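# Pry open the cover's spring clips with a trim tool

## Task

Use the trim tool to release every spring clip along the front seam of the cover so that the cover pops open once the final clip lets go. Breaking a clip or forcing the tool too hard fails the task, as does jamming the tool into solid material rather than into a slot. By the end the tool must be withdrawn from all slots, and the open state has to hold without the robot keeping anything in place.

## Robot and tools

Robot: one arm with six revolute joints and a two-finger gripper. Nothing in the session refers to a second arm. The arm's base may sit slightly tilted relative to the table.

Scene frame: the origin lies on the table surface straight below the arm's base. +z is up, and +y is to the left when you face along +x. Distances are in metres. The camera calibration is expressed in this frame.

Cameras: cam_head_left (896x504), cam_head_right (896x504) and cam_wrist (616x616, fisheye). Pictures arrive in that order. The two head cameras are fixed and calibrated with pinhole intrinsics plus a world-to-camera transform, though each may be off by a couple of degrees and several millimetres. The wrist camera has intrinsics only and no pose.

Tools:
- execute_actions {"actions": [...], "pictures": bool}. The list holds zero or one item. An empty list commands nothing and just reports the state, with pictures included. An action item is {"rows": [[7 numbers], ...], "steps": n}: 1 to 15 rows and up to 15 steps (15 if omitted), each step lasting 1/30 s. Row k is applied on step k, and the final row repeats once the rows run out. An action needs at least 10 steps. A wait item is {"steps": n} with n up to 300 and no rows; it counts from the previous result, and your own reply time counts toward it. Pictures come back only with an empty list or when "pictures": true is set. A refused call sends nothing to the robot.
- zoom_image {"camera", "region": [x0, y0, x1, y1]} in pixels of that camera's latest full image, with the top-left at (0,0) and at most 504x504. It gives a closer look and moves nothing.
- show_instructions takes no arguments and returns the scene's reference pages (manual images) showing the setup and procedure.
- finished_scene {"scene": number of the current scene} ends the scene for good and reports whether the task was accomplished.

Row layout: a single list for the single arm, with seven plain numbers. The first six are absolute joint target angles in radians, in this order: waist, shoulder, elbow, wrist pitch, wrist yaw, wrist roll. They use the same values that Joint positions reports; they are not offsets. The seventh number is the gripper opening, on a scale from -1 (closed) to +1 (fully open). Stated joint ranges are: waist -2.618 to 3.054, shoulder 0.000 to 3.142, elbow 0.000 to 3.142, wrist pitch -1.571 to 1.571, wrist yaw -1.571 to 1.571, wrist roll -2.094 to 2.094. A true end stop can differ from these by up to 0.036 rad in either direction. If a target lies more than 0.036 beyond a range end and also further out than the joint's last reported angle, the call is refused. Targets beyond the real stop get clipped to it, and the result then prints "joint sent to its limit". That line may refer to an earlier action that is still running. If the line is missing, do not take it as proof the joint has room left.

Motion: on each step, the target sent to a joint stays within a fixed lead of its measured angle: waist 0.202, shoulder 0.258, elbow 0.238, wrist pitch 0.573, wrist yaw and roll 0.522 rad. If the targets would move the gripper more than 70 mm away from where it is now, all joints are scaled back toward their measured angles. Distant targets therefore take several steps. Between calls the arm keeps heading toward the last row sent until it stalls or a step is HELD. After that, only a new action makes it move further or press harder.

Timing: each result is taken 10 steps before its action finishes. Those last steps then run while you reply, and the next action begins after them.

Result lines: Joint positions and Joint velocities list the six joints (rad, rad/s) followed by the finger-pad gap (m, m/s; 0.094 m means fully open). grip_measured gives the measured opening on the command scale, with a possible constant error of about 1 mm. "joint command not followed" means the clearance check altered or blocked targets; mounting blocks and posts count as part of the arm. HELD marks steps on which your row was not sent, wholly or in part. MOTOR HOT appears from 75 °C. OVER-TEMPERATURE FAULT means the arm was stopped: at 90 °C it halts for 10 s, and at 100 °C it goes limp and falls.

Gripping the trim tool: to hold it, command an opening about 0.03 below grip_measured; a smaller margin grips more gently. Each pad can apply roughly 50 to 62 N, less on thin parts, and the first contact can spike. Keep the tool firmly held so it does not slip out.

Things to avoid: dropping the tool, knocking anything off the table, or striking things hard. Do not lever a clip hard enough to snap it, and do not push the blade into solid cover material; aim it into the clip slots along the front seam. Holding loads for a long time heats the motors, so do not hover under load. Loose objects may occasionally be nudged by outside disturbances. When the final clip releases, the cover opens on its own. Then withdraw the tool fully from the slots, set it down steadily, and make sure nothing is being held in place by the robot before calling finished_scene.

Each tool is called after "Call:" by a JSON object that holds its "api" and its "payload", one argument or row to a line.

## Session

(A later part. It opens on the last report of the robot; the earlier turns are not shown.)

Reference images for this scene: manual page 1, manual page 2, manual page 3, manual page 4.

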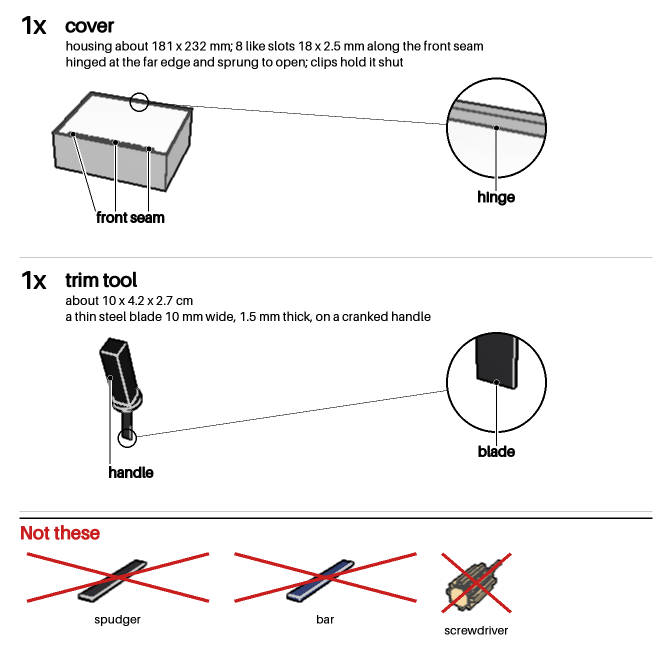

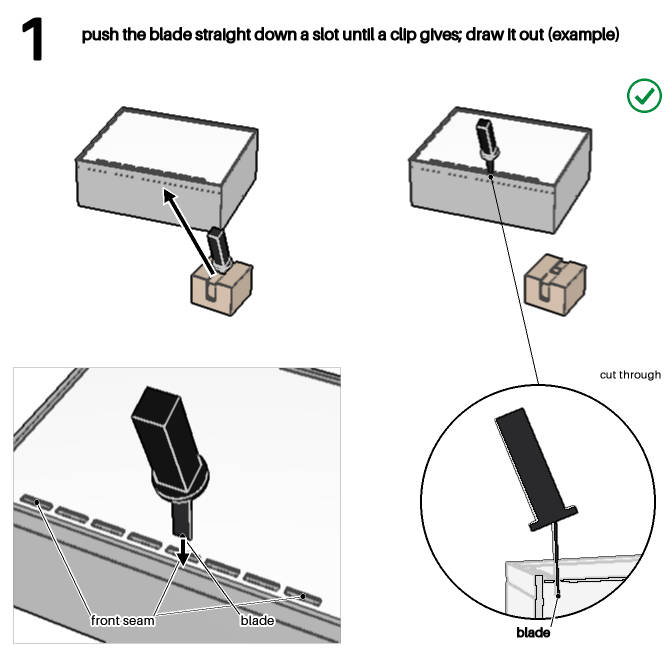

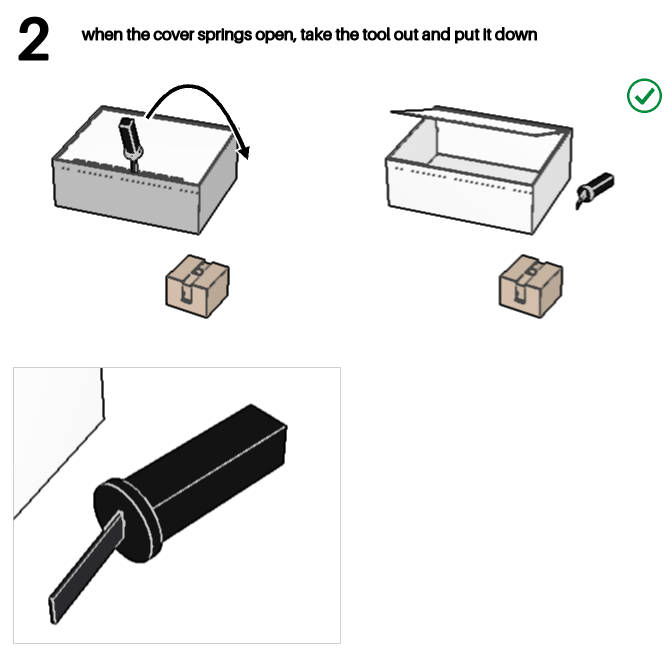

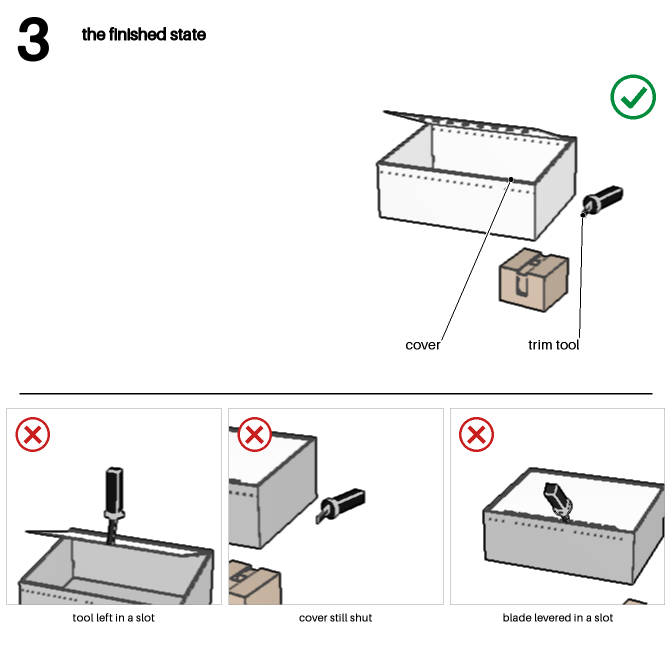

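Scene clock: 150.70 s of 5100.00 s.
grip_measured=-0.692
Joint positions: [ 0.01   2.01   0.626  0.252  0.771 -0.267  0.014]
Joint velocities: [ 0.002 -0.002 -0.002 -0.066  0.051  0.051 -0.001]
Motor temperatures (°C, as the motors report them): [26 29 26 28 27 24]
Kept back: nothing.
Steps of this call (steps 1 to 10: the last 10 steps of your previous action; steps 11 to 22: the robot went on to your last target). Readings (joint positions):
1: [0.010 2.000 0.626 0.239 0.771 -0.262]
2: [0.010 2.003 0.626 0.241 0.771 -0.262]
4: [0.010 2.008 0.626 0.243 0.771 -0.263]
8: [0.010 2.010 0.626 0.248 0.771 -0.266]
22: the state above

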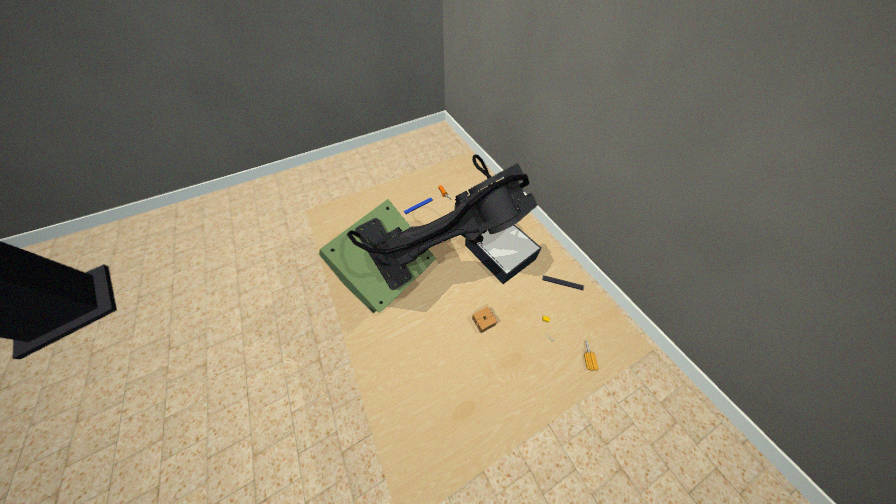

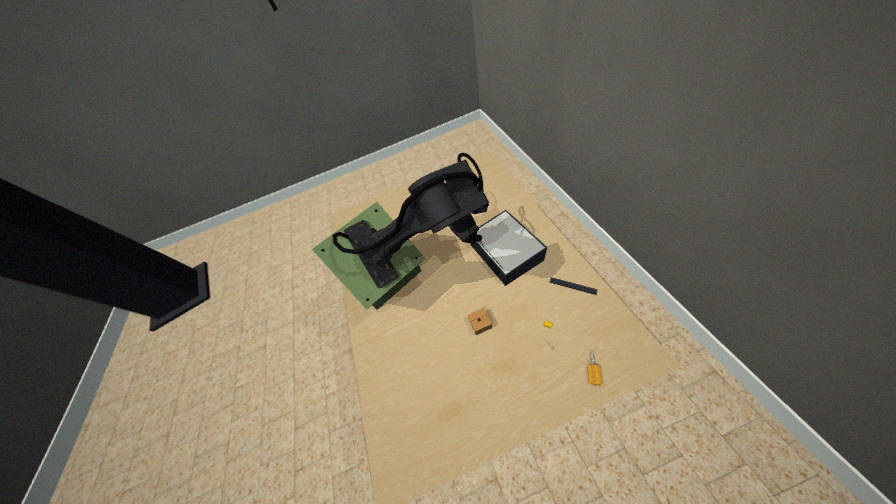

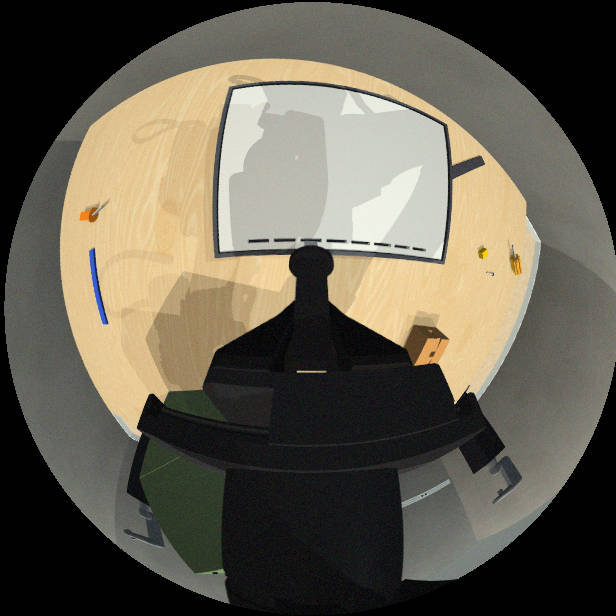

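Call:
{"api": "execute_actions", "payload": {
  "actions": [
    {"rows": [[0.002,2.038,0.640,0.272,0.761,-0.274,-0.75],[0.001,2.039,0.640,0.276,0.760,-0.274,-0.75],[0.000,2.040,0.640,0.280,0.759,-0.275,-0.75],[-0.001,2.041,0.640,0.284,0.758,-0.275,-0.75],[-0.002,2.042,0.640,0.287,0.757,-0.276,-0.75],[-0.002,2.043,0.640,0.290,0.757,-0.276,-0.75],[-0.002,2.043,0.640,0.292,0.757,-0.276,-0.75],[-0.002,2.043,0.640,0.293,0.757,-0.276,-0.75]], "steps": 12}
  ]
}}

Call:
{"api": "execute_actions", "payload": {
  "actions": [
    {"steps": 22}
  ],
  "pictures": true
}}

Call:
{"api": "zoom_image", "payload": {
  "camera": "cam_wrist",
  "region": [270, 210, 350, 260]
}}

Scene clock: 151.40 s of 5100.00 s.
grip_measured=-0.692
Joint positions: [ 0.009  2.014  0.626  0.256  0.771 -0.267  0.014]
Joint velocities: [-0.012  0.081 -0.002  0.095  0.007  0.095  0.001]
Motor temperatures (°C, as the motors report them): [26 29 26 28 27 24]
Steps of this call (steps 1 to 15: the robot went on to your last target; steps 16 to 19: nothing new was sent; steps 20 to 21: the first 2 steps of this action). Readings (joint positions):
20: [0.010 2.011 0.626 0.253 0.771 -0.267]
21: the state above

Scene clock: 152.13 s of 5100.00 s.
grip_measured=-0.692
Joint positions: [ 0.001  2.027  0.626  0.277  0.769 -0.268  0.014]
Joint velocities: [-0.007  0.002 -0.017  0.022  0.007 -0.051  0.   ]
Motor temperatures (°C, as the motors report them): [26 29 26 28 27 24]
Kept back: nothing.
Steps of this call (steps 1 to 10: the last 10 steps of your previous action; steps 11 to 22: the robot went on to your last target). Readings (joint positions):
1: [0.008 2.017 0.626 0.258 0.771 -0.267]
2: [0.006 2.020 0.626 0.260 0.770 -0.267]
4: [0.003 2.025 0.626 0.263 0.770 -0.268]
8: [0.001 2.027 0.626 0.271 0.769 -0.268]
22: the state above

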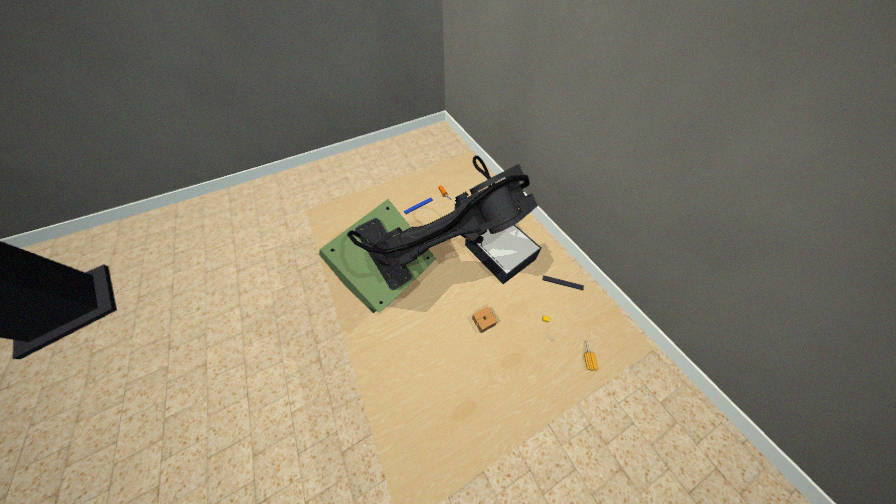

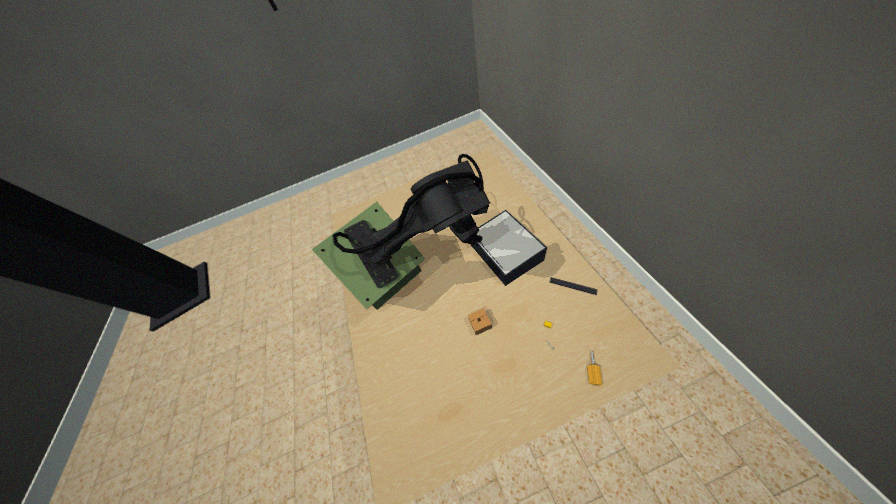

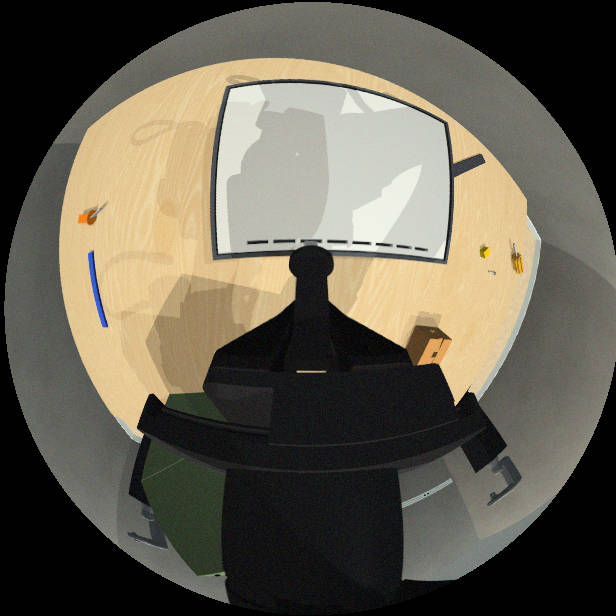

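Region (270, 210, 350, 260) of cam_wrist's 616x616 image, scaled by 6.300, with more detail than that image has; it fills the top 315 rows of this view, and the rest is white.

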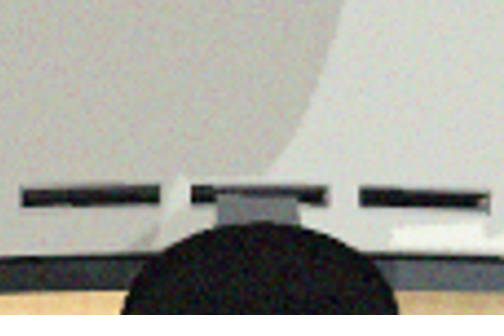

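Call:
{"api": "execute_actions", "payload": {
  "actions": [
    {"rows": [[-0.008,2.054,0.640,0.296,0.756,-0.278,-0.75],[-0.010,2.055,0.640,0.299,0.755,-0.279,-0.75],[-0.011,2.056,0.640,0.302,0.754,-0.280,-0.75],[-0.012,2.057,0.640,0.305,0.753,-0.281,-0.75],[-0.013,2.058,0.640,0.308,0.752,-0.282,-0.75],[-0.014,2.059,0.640,0.311,0.752,-0.283,-0.75],[-0.015,2.060,0.640,0.314,0.751,-0.284,-0.75],[-0.016,2.061,0.640,0.316,0.751,-0.285,-0.75],[-0.017,2.062,0.640,0.318,0.751,-0.286,-0.75],[-0.017,2.063,0.640,0.319,0.751,-0.287,-0.75]], "steps": 13}
  ]
}}

Call:
{"api": "execute_actions", "payload": {
  "actions": [
    {"steps": 20}
  ],
  "pictures": true
}}

Call:
{"api": "zoom_image", "payload": {
  "camera": "cam_wrist",
  "region": [270, 210, 350, 260]
}}

Scene clock: 152.90 s of 5100.00 s.
grip_measured=-0.692
Joint positions: [-0.003  2.033  0.626  0.282  0.768 -0.269  0.014]
Joint velocities: [-0.071  0.095  0.002 -0.022  0.007 -0.037 -0.   ]
Motor temperatures (°C, as the motors report them): [26 29 26 28 27 24]
Steps of this call (steps 1 to 15: the robot went on to your last target; steps 16 to 20: nothing new was sent; steps 21 to 23: the first 3 steps of this action). Readings (joint positions):
21: [0.001 2.028 0.626 0.278 0.769 -0.268]
22: [-0.001 2.030 0.626 0.281 0.768 -0.269]
23: the state above

Scene clock: 153.57 s of 5100.00 s.
grip_measured=-0.692
Joint positions: [-0.013  2.046  0.626  0.303  0.763 -0.279  0.014]
Joint velocities: [-0.007  0.017  0.002  0.007 -0.007 -0.007 -0.001]
Motor temperatures (°C, as the motors report them): [26 29 26 28 27 24]
Kept back: nothing.
Steps of this call (steps 1 to 10: the last 10 steps of your previous action; steps 11 to 20: the robot went on to your last target). Readings (joint positions):
1: [-0.005 2.036 0.626 0.283 0.767 -0.270]
2: [-0.007 2.039 0.626 0.284 0.766 -0.271]
4: [-0.010 2.042 0.626 0.288 0.765 -0.272]
8: [-0.013 2.045 0.626 0.296 0.764 -0.276]
20: the state above

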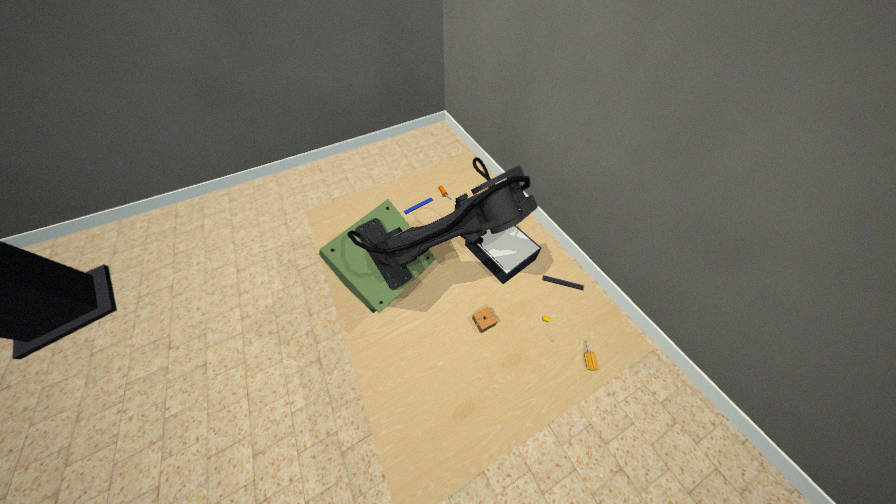

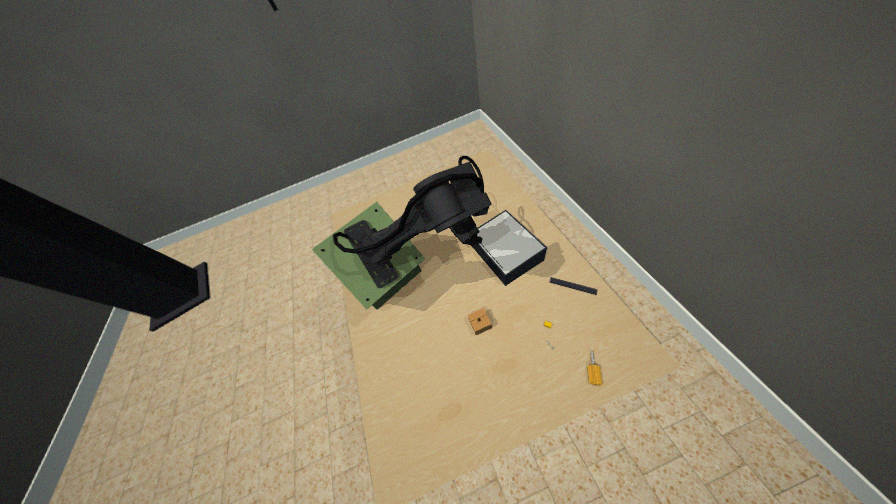

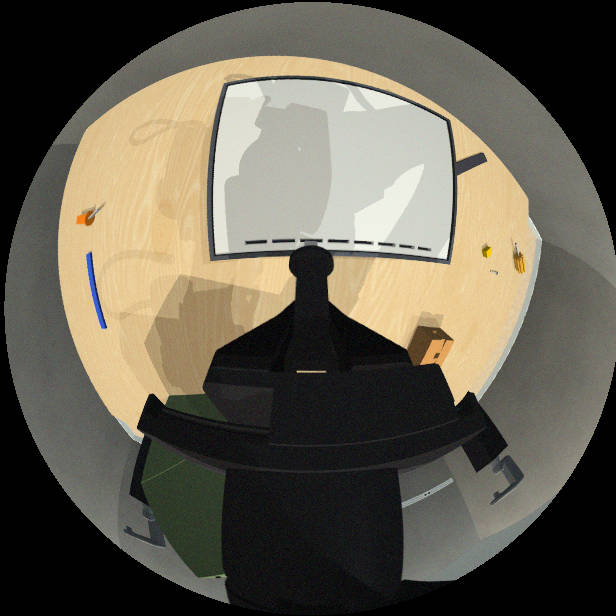

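Region (270, 210, 350, 260) of cam_wrist's 616x616 image, scaled by 6.300, with more detail than that image has; it fills the top 315 rows of this view, and the rest is white.

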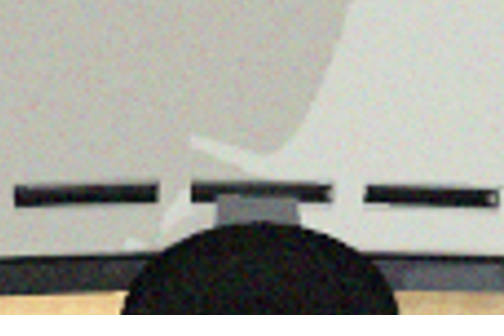

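Call:
{"api": "execute_actions", "payload": {
  "actions": [
    {"rows": [[-0.021,2.073,0.640,0.323,0.750,-0.288,-0.75],[-0.022,2.074,0.640,0.327,0.749,-0.289,-0.75],[-0.023,2.075,0.640,0.330,0.748,-0.290,-0.75],[-0.024,2.076,0.640,0.333,0.747,-0.291,-0.75],[-0.025,2.077,0.640,0.336,0.746,-0.292,-0.75],[-0.026,2.078,0.640,0.339,0.746,-0.293,-0.75],[-0.027,2.079,0.640,0.342,0.745,-0.294,-0.75],[-0.028,2.080,0.640,0.345,0.745,-0.295,-0.75],[-0.029,2.081,0.640,0.347,0.745,-0.296,-0.75],[-0.029,2.082,0.640,0.348,0.745,-0.297,-0.75]], "steps": 13}
  ]
}}

Call:
{"api": "execute_actions", "payload": {
  "actions": [
    {"steps": 20}
  ],
  "pictures": true
}}

Call:
{"api": "zoom_image", "payload": {
  "camera": "cam_wrist",
  "region": [270, 210, 350, 260]
}}

Scene clock: 154.27 s of 5100.00 s.
grip_measured=-0.692
Joint positions: [-0.015  2.052  0.626  0.309  0.762 -0.28   0.014]
Joint velocities: [-0.046  0.09   0.002  0.022 -0.095  0.022  0.   ]
Motor temperatures (°C, as the motors report them): [26 29 26 28 27 24]
Steps of this call (steps 1 to 15: the robot went on to your last target; steps 16 to 18: nothing new was sent; steps 19 to 21: the first 3 steps of this action). Readings (joint positions):
19: [-0.013 2.047 0.626 0.304 0.762 -0.279]
20: [-0.014 2.049 0.626 0.307 0.762 -0.279]
21: the state above

Scene clock: 154.93 s of 5100.00 s.
grip_measured=-0.692
Joint positions: [-0.025  2.064  0.626  0.334  0.756 -0.289  0.014]
Joint velocities: [-0.002  0.007 -0.022  0.051  0.007 -0.022 -0.001]
Motor temperatures (°C, as the motors report them): [26 29 26 28 27 24]
Kept back: nothing.
Steps of this call (steps 1 to 10: the last 10 steps of your previous action; steps 11 to 20: the robot went on to your last target). Readings (joint positions):
1: [-0.016 2.055 0.626 0.313 0.761 -0.280]
2: [-0.017 2.056 0.626 0.317 0.759 -0.281]
4: [-0.020 2.058 0.626 0.322 0.758 -0.282]
8: [-0.024 2.063 0.626 0.331 0.756 -0.286]
20: the state above

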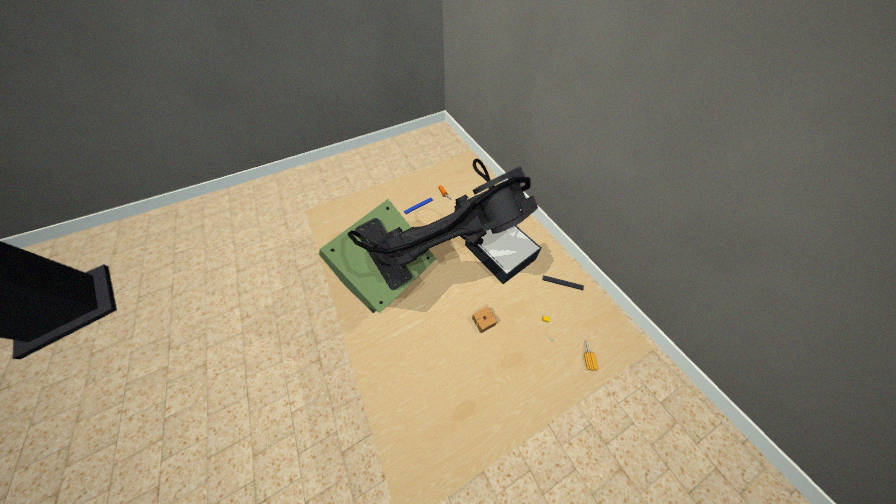

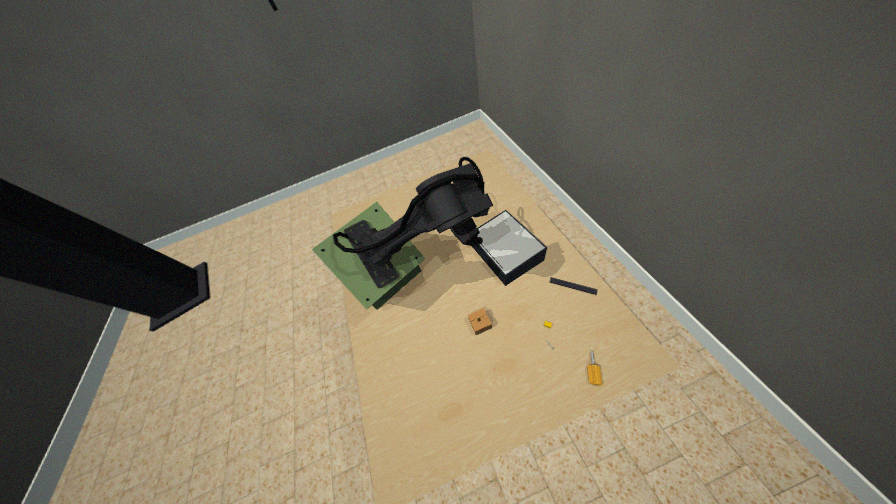

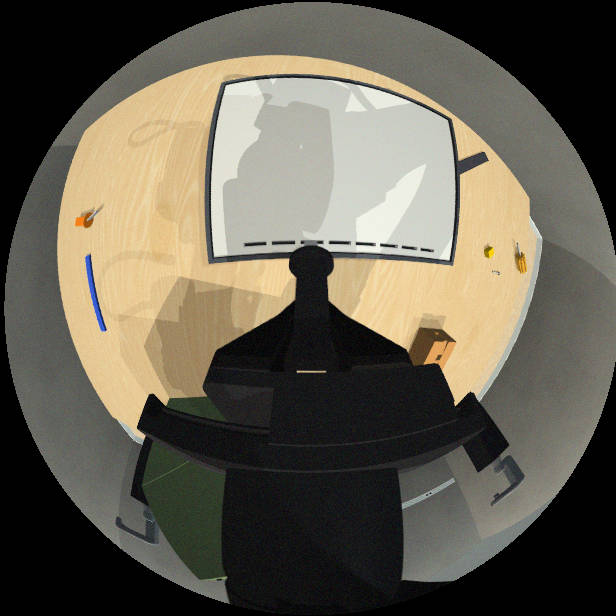

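Region (270, 210, 350, 260) of cam_wrist's 616x616 image, scaled by 6.300, with more detail than that image has; it fills the top 315 rows of this view, and the rest is white.

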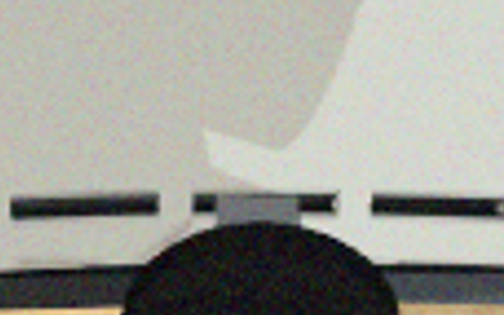

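Call:
{"api": "execute_actions", "payload": {
  "actions": [
    {"rows": [[-0.033,2.091,0.640,0.351,0.744,-0.298,-0.75],[-0.035,2.092,0.640,0.354,0.743,-0.299,-0.75],[-0.036,2.093,0.640,0.357,0.742,-0.300,-0.75],[-0.037,2.094,0.640,0.360,0.741,-0.301,-0.75],[-0.038,2.095,0.640,0.363,0.740,-0.302,-0.75],[-0.039,2.096,0.640,0.366,0.740,-0.303,-0.75],[-0.040,2.097,0.640,0.369,0.739,-0.304,-0.75],[-0.041,2.098,0.640,0.372,0.739,-0.305,-0.75],[-0.042,2.099,0.640,0.374,0.739,-0.306,-0.75],[-0.043,2.100,0.640,0.376,0.739,-0.307,-0.75]], "steps": 13}
  ]
}}

Call:
{"api": "execute_actions", "payload": {
  "actions": [
    {"steps": 20}
  ],
  "pictures": true
}}

Call:
{"api": "zoom_image", "payload": {
  "camera": "cam_wrist",
  "region": [270, 210, 350, 260]
}}

Scene clock: 155.83 s of 5100.00 s.
grip_measured=-0.692
Joint positions: [-0.027  2.07   0.626  0.34   0.755 -0.29   0.014]
Joint velocities: [-0.046  0.071 -0.017  0.095 -0.022  0.007 -0.   ]
Motor temperatures (°C, as the motors report them): [26 29 26 28 27 24]
Steps of this call (steps 1 to 15: the robot went on to your last target; steps 16 to 24: nothing new was sent; steps 25 to 27: the first 3 steps of this action). Readings (joint positions):
25: [-0.025 2.065 0.626 0.335 0.756 -0.289]
26: [-0.025 2.067 0.626 0.337 0.756 -0.289]
27: the state above

Scene clock: 156.50 s of 5100.00 s.
grip_measured=-0.692
Joint positions: [-0.038  2.081  0.626  0.366  0.749 -0.299  0.014]
Joint velocities: [-0.002 -0.007  0.002  0.037 -0.007  0.037 -0.   ]
Motor temperatures (°C, as the motors report them): [26 29 26 28 27 24]
Kept back: nothing.
Steps of this call (steps 1 to 10: the last 10 steps of your previous action; steps 11 to 20: the robot went on to your last target). Readings (joint positions):
1: [-0.028 2.072 0.626 0.344 0.754 -0.290]
2: [-0.030 2.073 0.626 0.347 0.753 -0.291]
4: [-0.032 2.076 0.626 0.353 0.751 -0.293]
8: [-0.037 2.080 0.626 0.362 0.749 -0.296]
20: the state above

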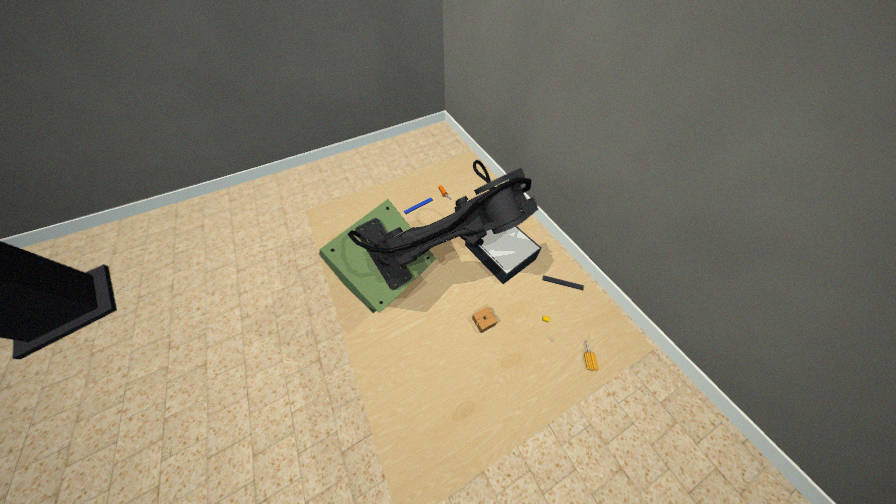

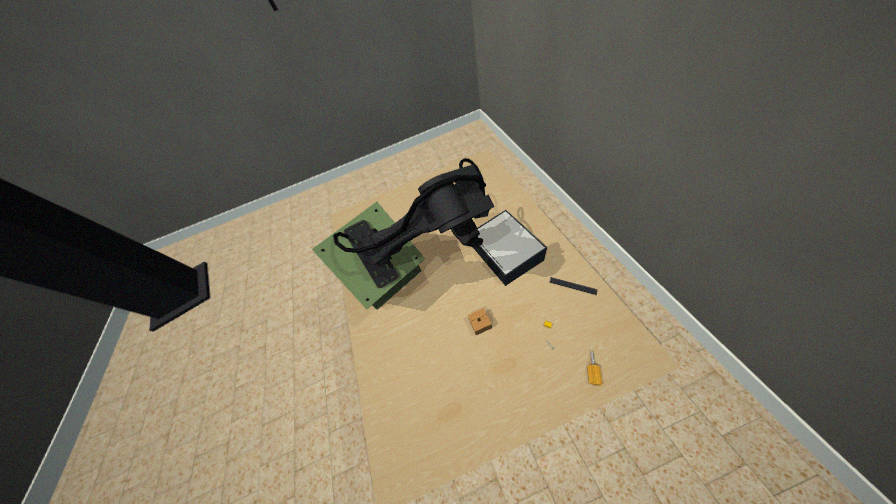

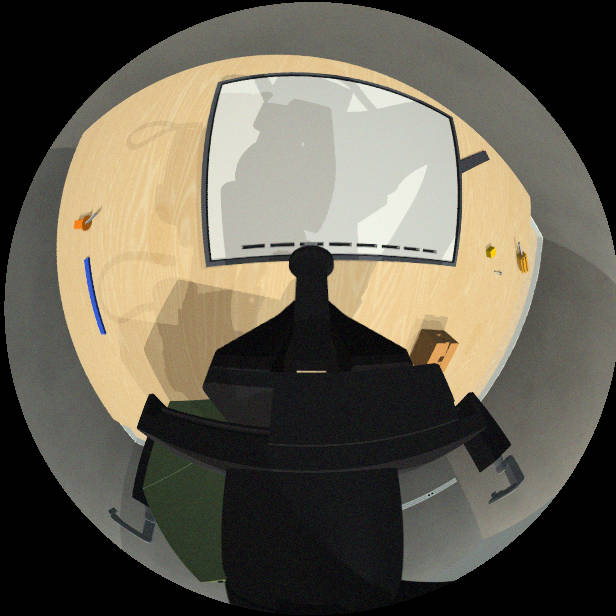

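Region (270, 210, 350, 260) of cam_wrist's 616x616 image, scaled by 6.300, with more detail than that image has; it fills the top 315 rows of this view, and the rest is white.

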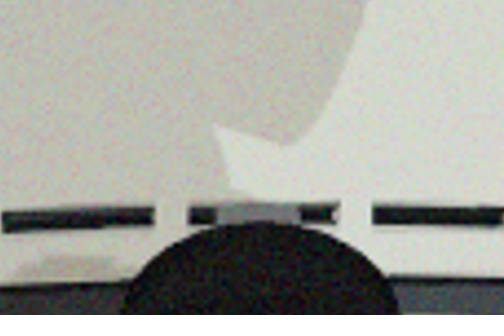

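Call:
{"api": "execute_actions", "payload": {
  "actions": []
}}

Scene clock: 158.17 s of 5100.00 s.
grip_measured=-0.692
Joint positions: [-0.038  2.081  0.626  0.366  0.749 -0.299  0.014]
Joint velocities: [ 0.012  0.002 -0.012 -0.007 -0.022 -0.095 -0.001]
Motor temperatures (°C, as the motors report them): [26 29 26 28 27 24]
Kept back: nothing.
Steps of this call (steps 1 to 15: the robot went on to your last target; steps 16 to 50: nothing new was sent). Readings (joint positions):
1: [-0.038 2.081 0.626 0.366 0.749 -0.299]
2: [-0.038 2.081 0.626 0.366 0.749 -0.299]
4: [-0.038 2.081 0.626 0.366 0.749 -0.299]
8: [-0.038 2.081 0.626 0.366 0.749 -0.299]
50: the state above
The arm was judged still, so your last target was given up. Only a new action makes it travel on or press farther. Fingers that are still opening or closing keep moving.

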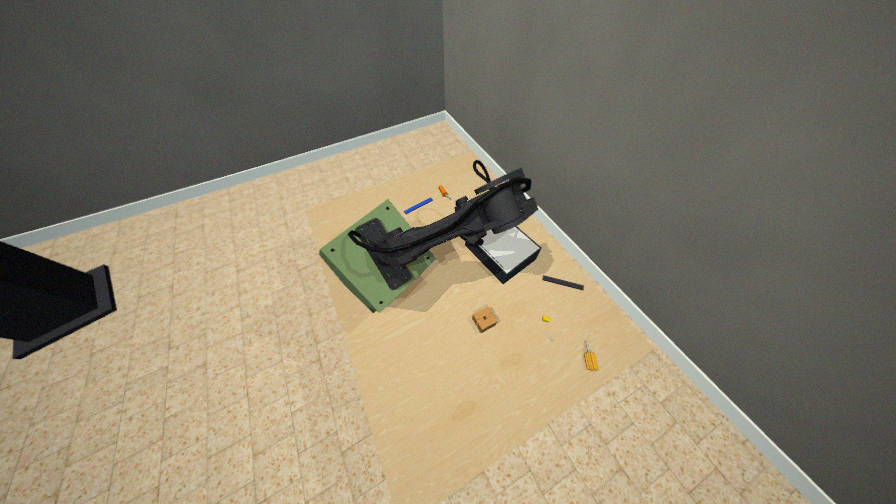

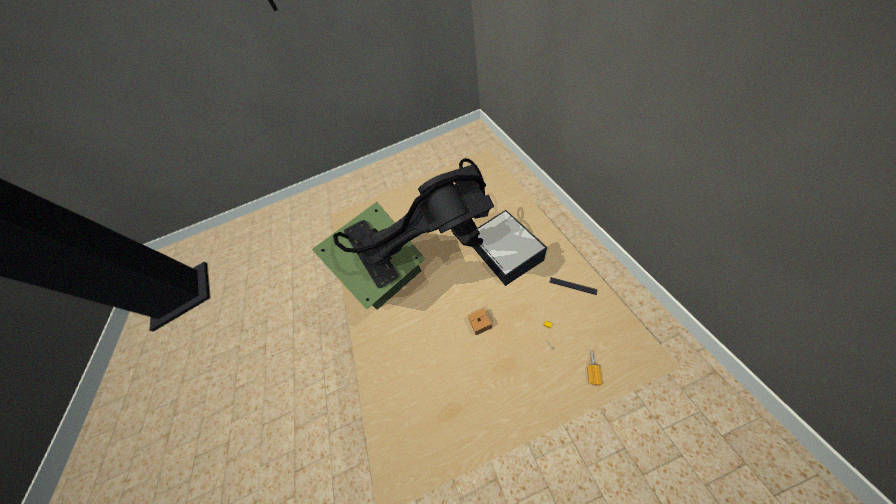

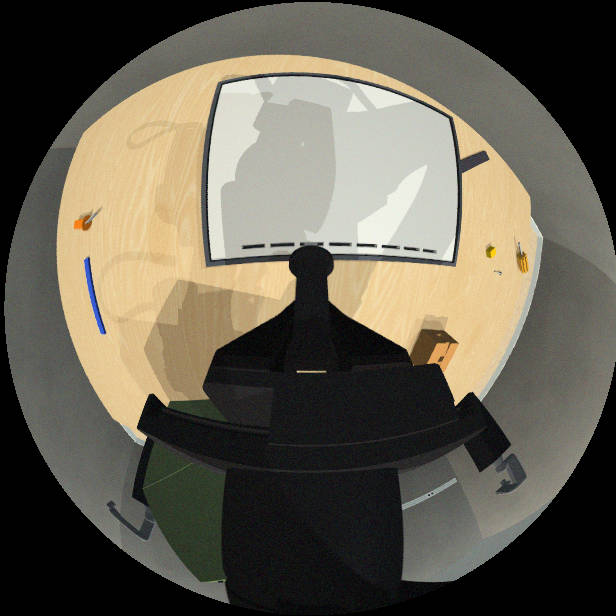

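Call:
{"api": "show_instructions", "payload": {

}}

Call:
{"api": "execute_actions", "payload": {
  "actions": [
    {"rows":[[-0.044,2.110,0.640,0.378,0.738,-0.308,-0.75],[-0.044,2.114,0.640,0.380,0.738,-0.308,-0.75],[-0.044,2.118,0.640,0.382,0.738,-0.308,-0.75],[-0.045,2.121,0.640,0.384,0.738,-0.308,-0.75]],"steps":12}
  ]
}}

Call:
{"api": "execute_actions", "payload": {
  "actions": [
    {"steps":15}
  ],
  "pictures": true
}}

Call:
{"api": "zoom_image", "payload": {
  "camera": "cam_wrist",
  "region": [270, 210, 350, 260]
}}

Reference images for this scene: manual page 1, manual page 2, manual page 3, manual page 4.

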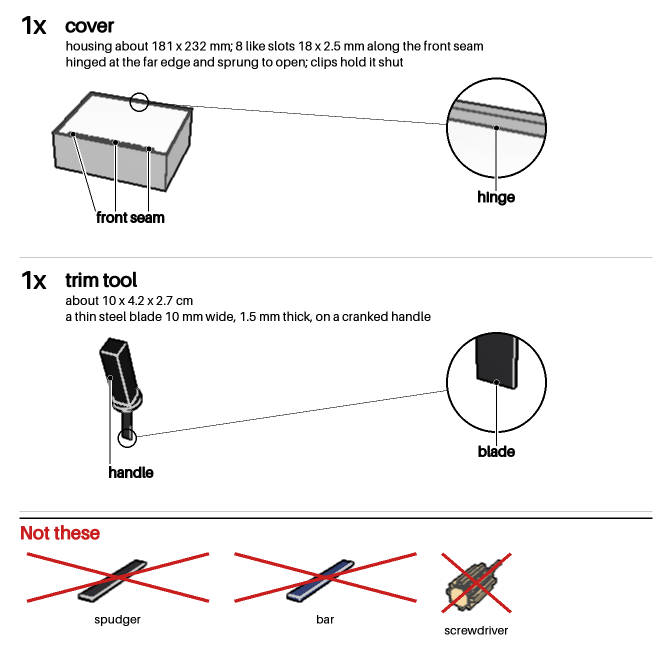

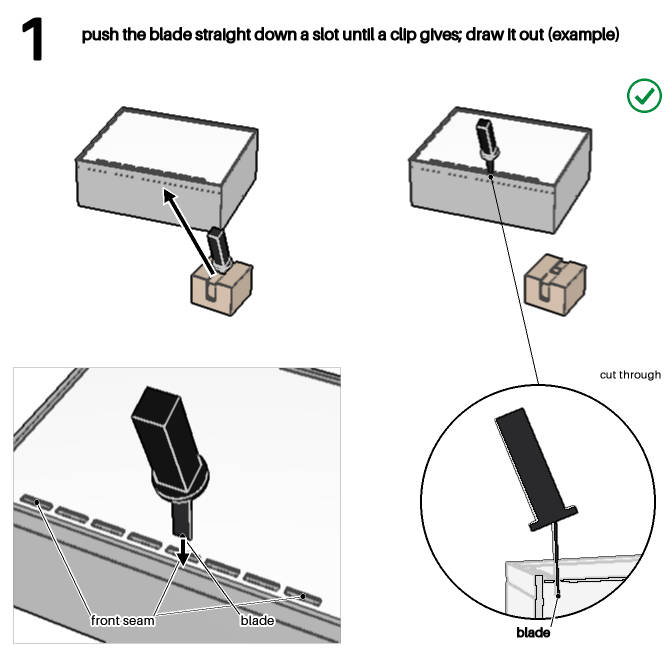

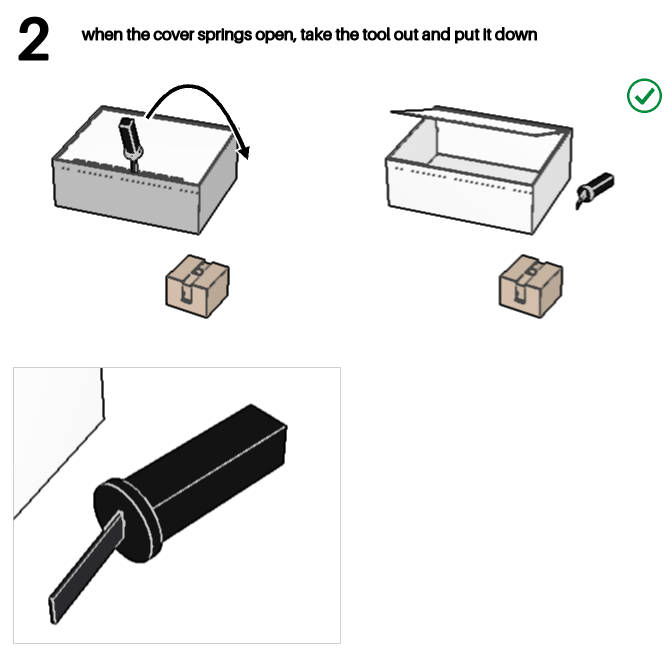

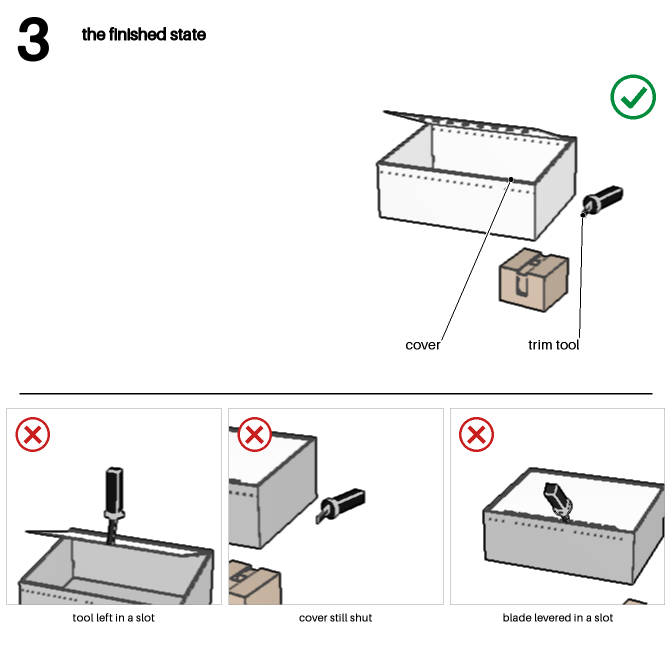

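Scene clock: 158.70 s of 5100.00 s.
grip_measured=-0.692
Joint positions: [-0.038  2.085  0.626  0.369  0.749 -0.299  0.014]
Joint velocities: [ 0.017  0.105 -0.002  0.066 -0.007  0.022 -0.   ]
Motor temperatures (°C, as the motors report them): [26 29 26 28 27 24]
Steps of this call (steps 1 to 14: nothing new was sent; steps 15 to 16: the first 2 steps of this action). Readings (joint positions):
15: [-0.038 2.083 0.626 0.366 0.749 -0.299]
16: the state above

Scene clock: 159.20 s of 5100.00 s.
grip_measured=-0.692
Joint positions: [-0.038  2.099  0.626  0.386  0.748 -0.3    0.014]
Joint velocities: [ 0.007 -0.002  0.002 -0.051  0.022 -0.037  0.001]
Motor temperatures (°C, as the motors report them): [26 29 26 28 27 24]
Kept back: nothing.
Steps of this call (steps 1 to 10: the last 10 steps of your previous action; steps 11 to 15: the robot went on to your last target). Readings (joint positions):
1: [-0.038 2.089 0.626 0.372 0.749 -0.299]
2: [-0.038 2.093 0.626 0.377 0.748 -0.299]
4: [-0.038 2.098 0.626 0.384 0.748 -0.299]
8: [-0.038 2.099 0.626 0.386 0.748 -0.299]
15: the state above

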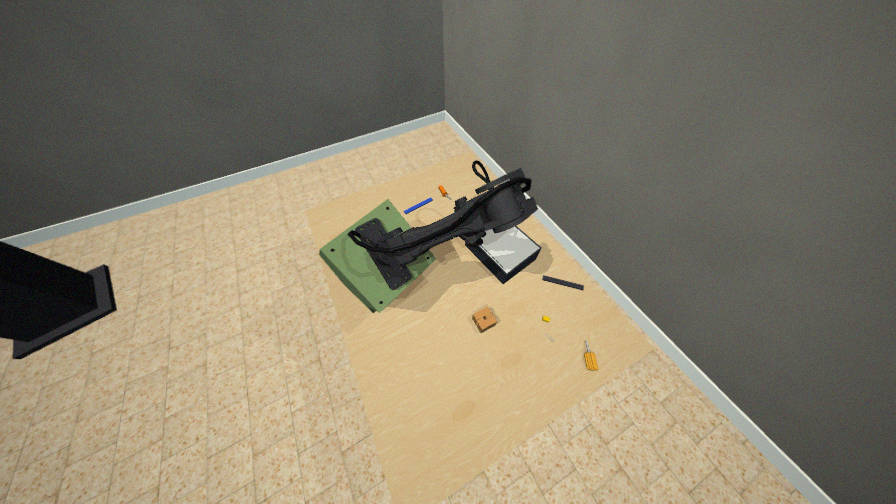

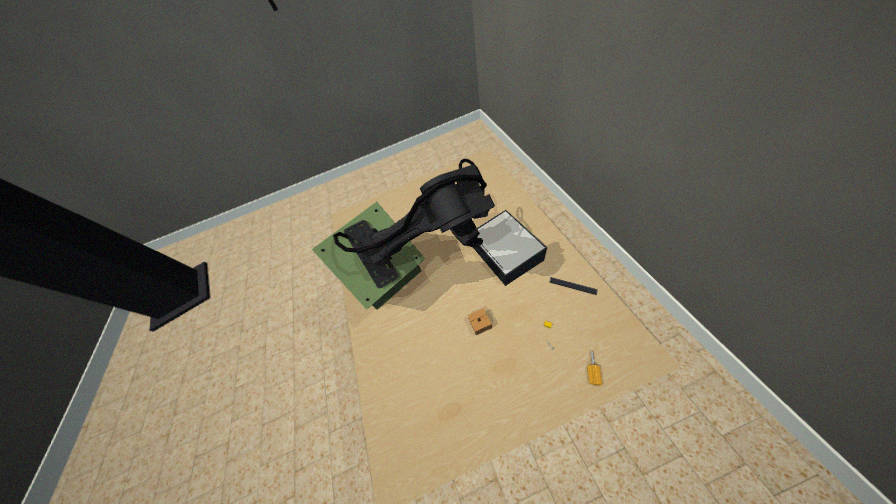

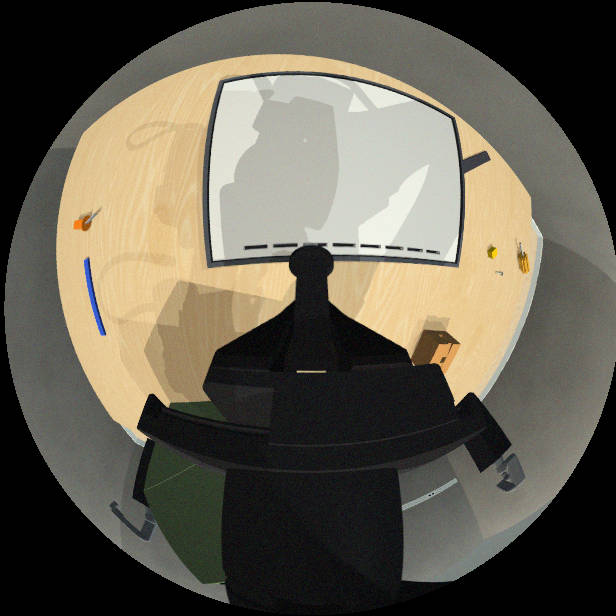

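Region (270, 210, 350, 260) of cam_wrist's 616x616 image, scaled by 6.300, with more detail than that image has; it fills the top 315 rows of this view, and the rest is white.

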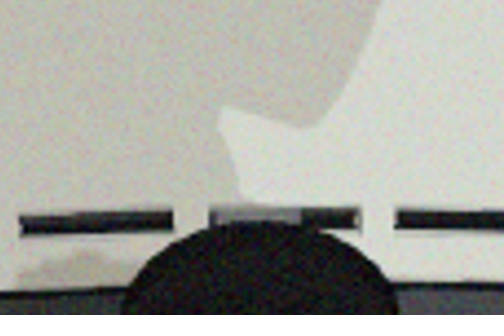

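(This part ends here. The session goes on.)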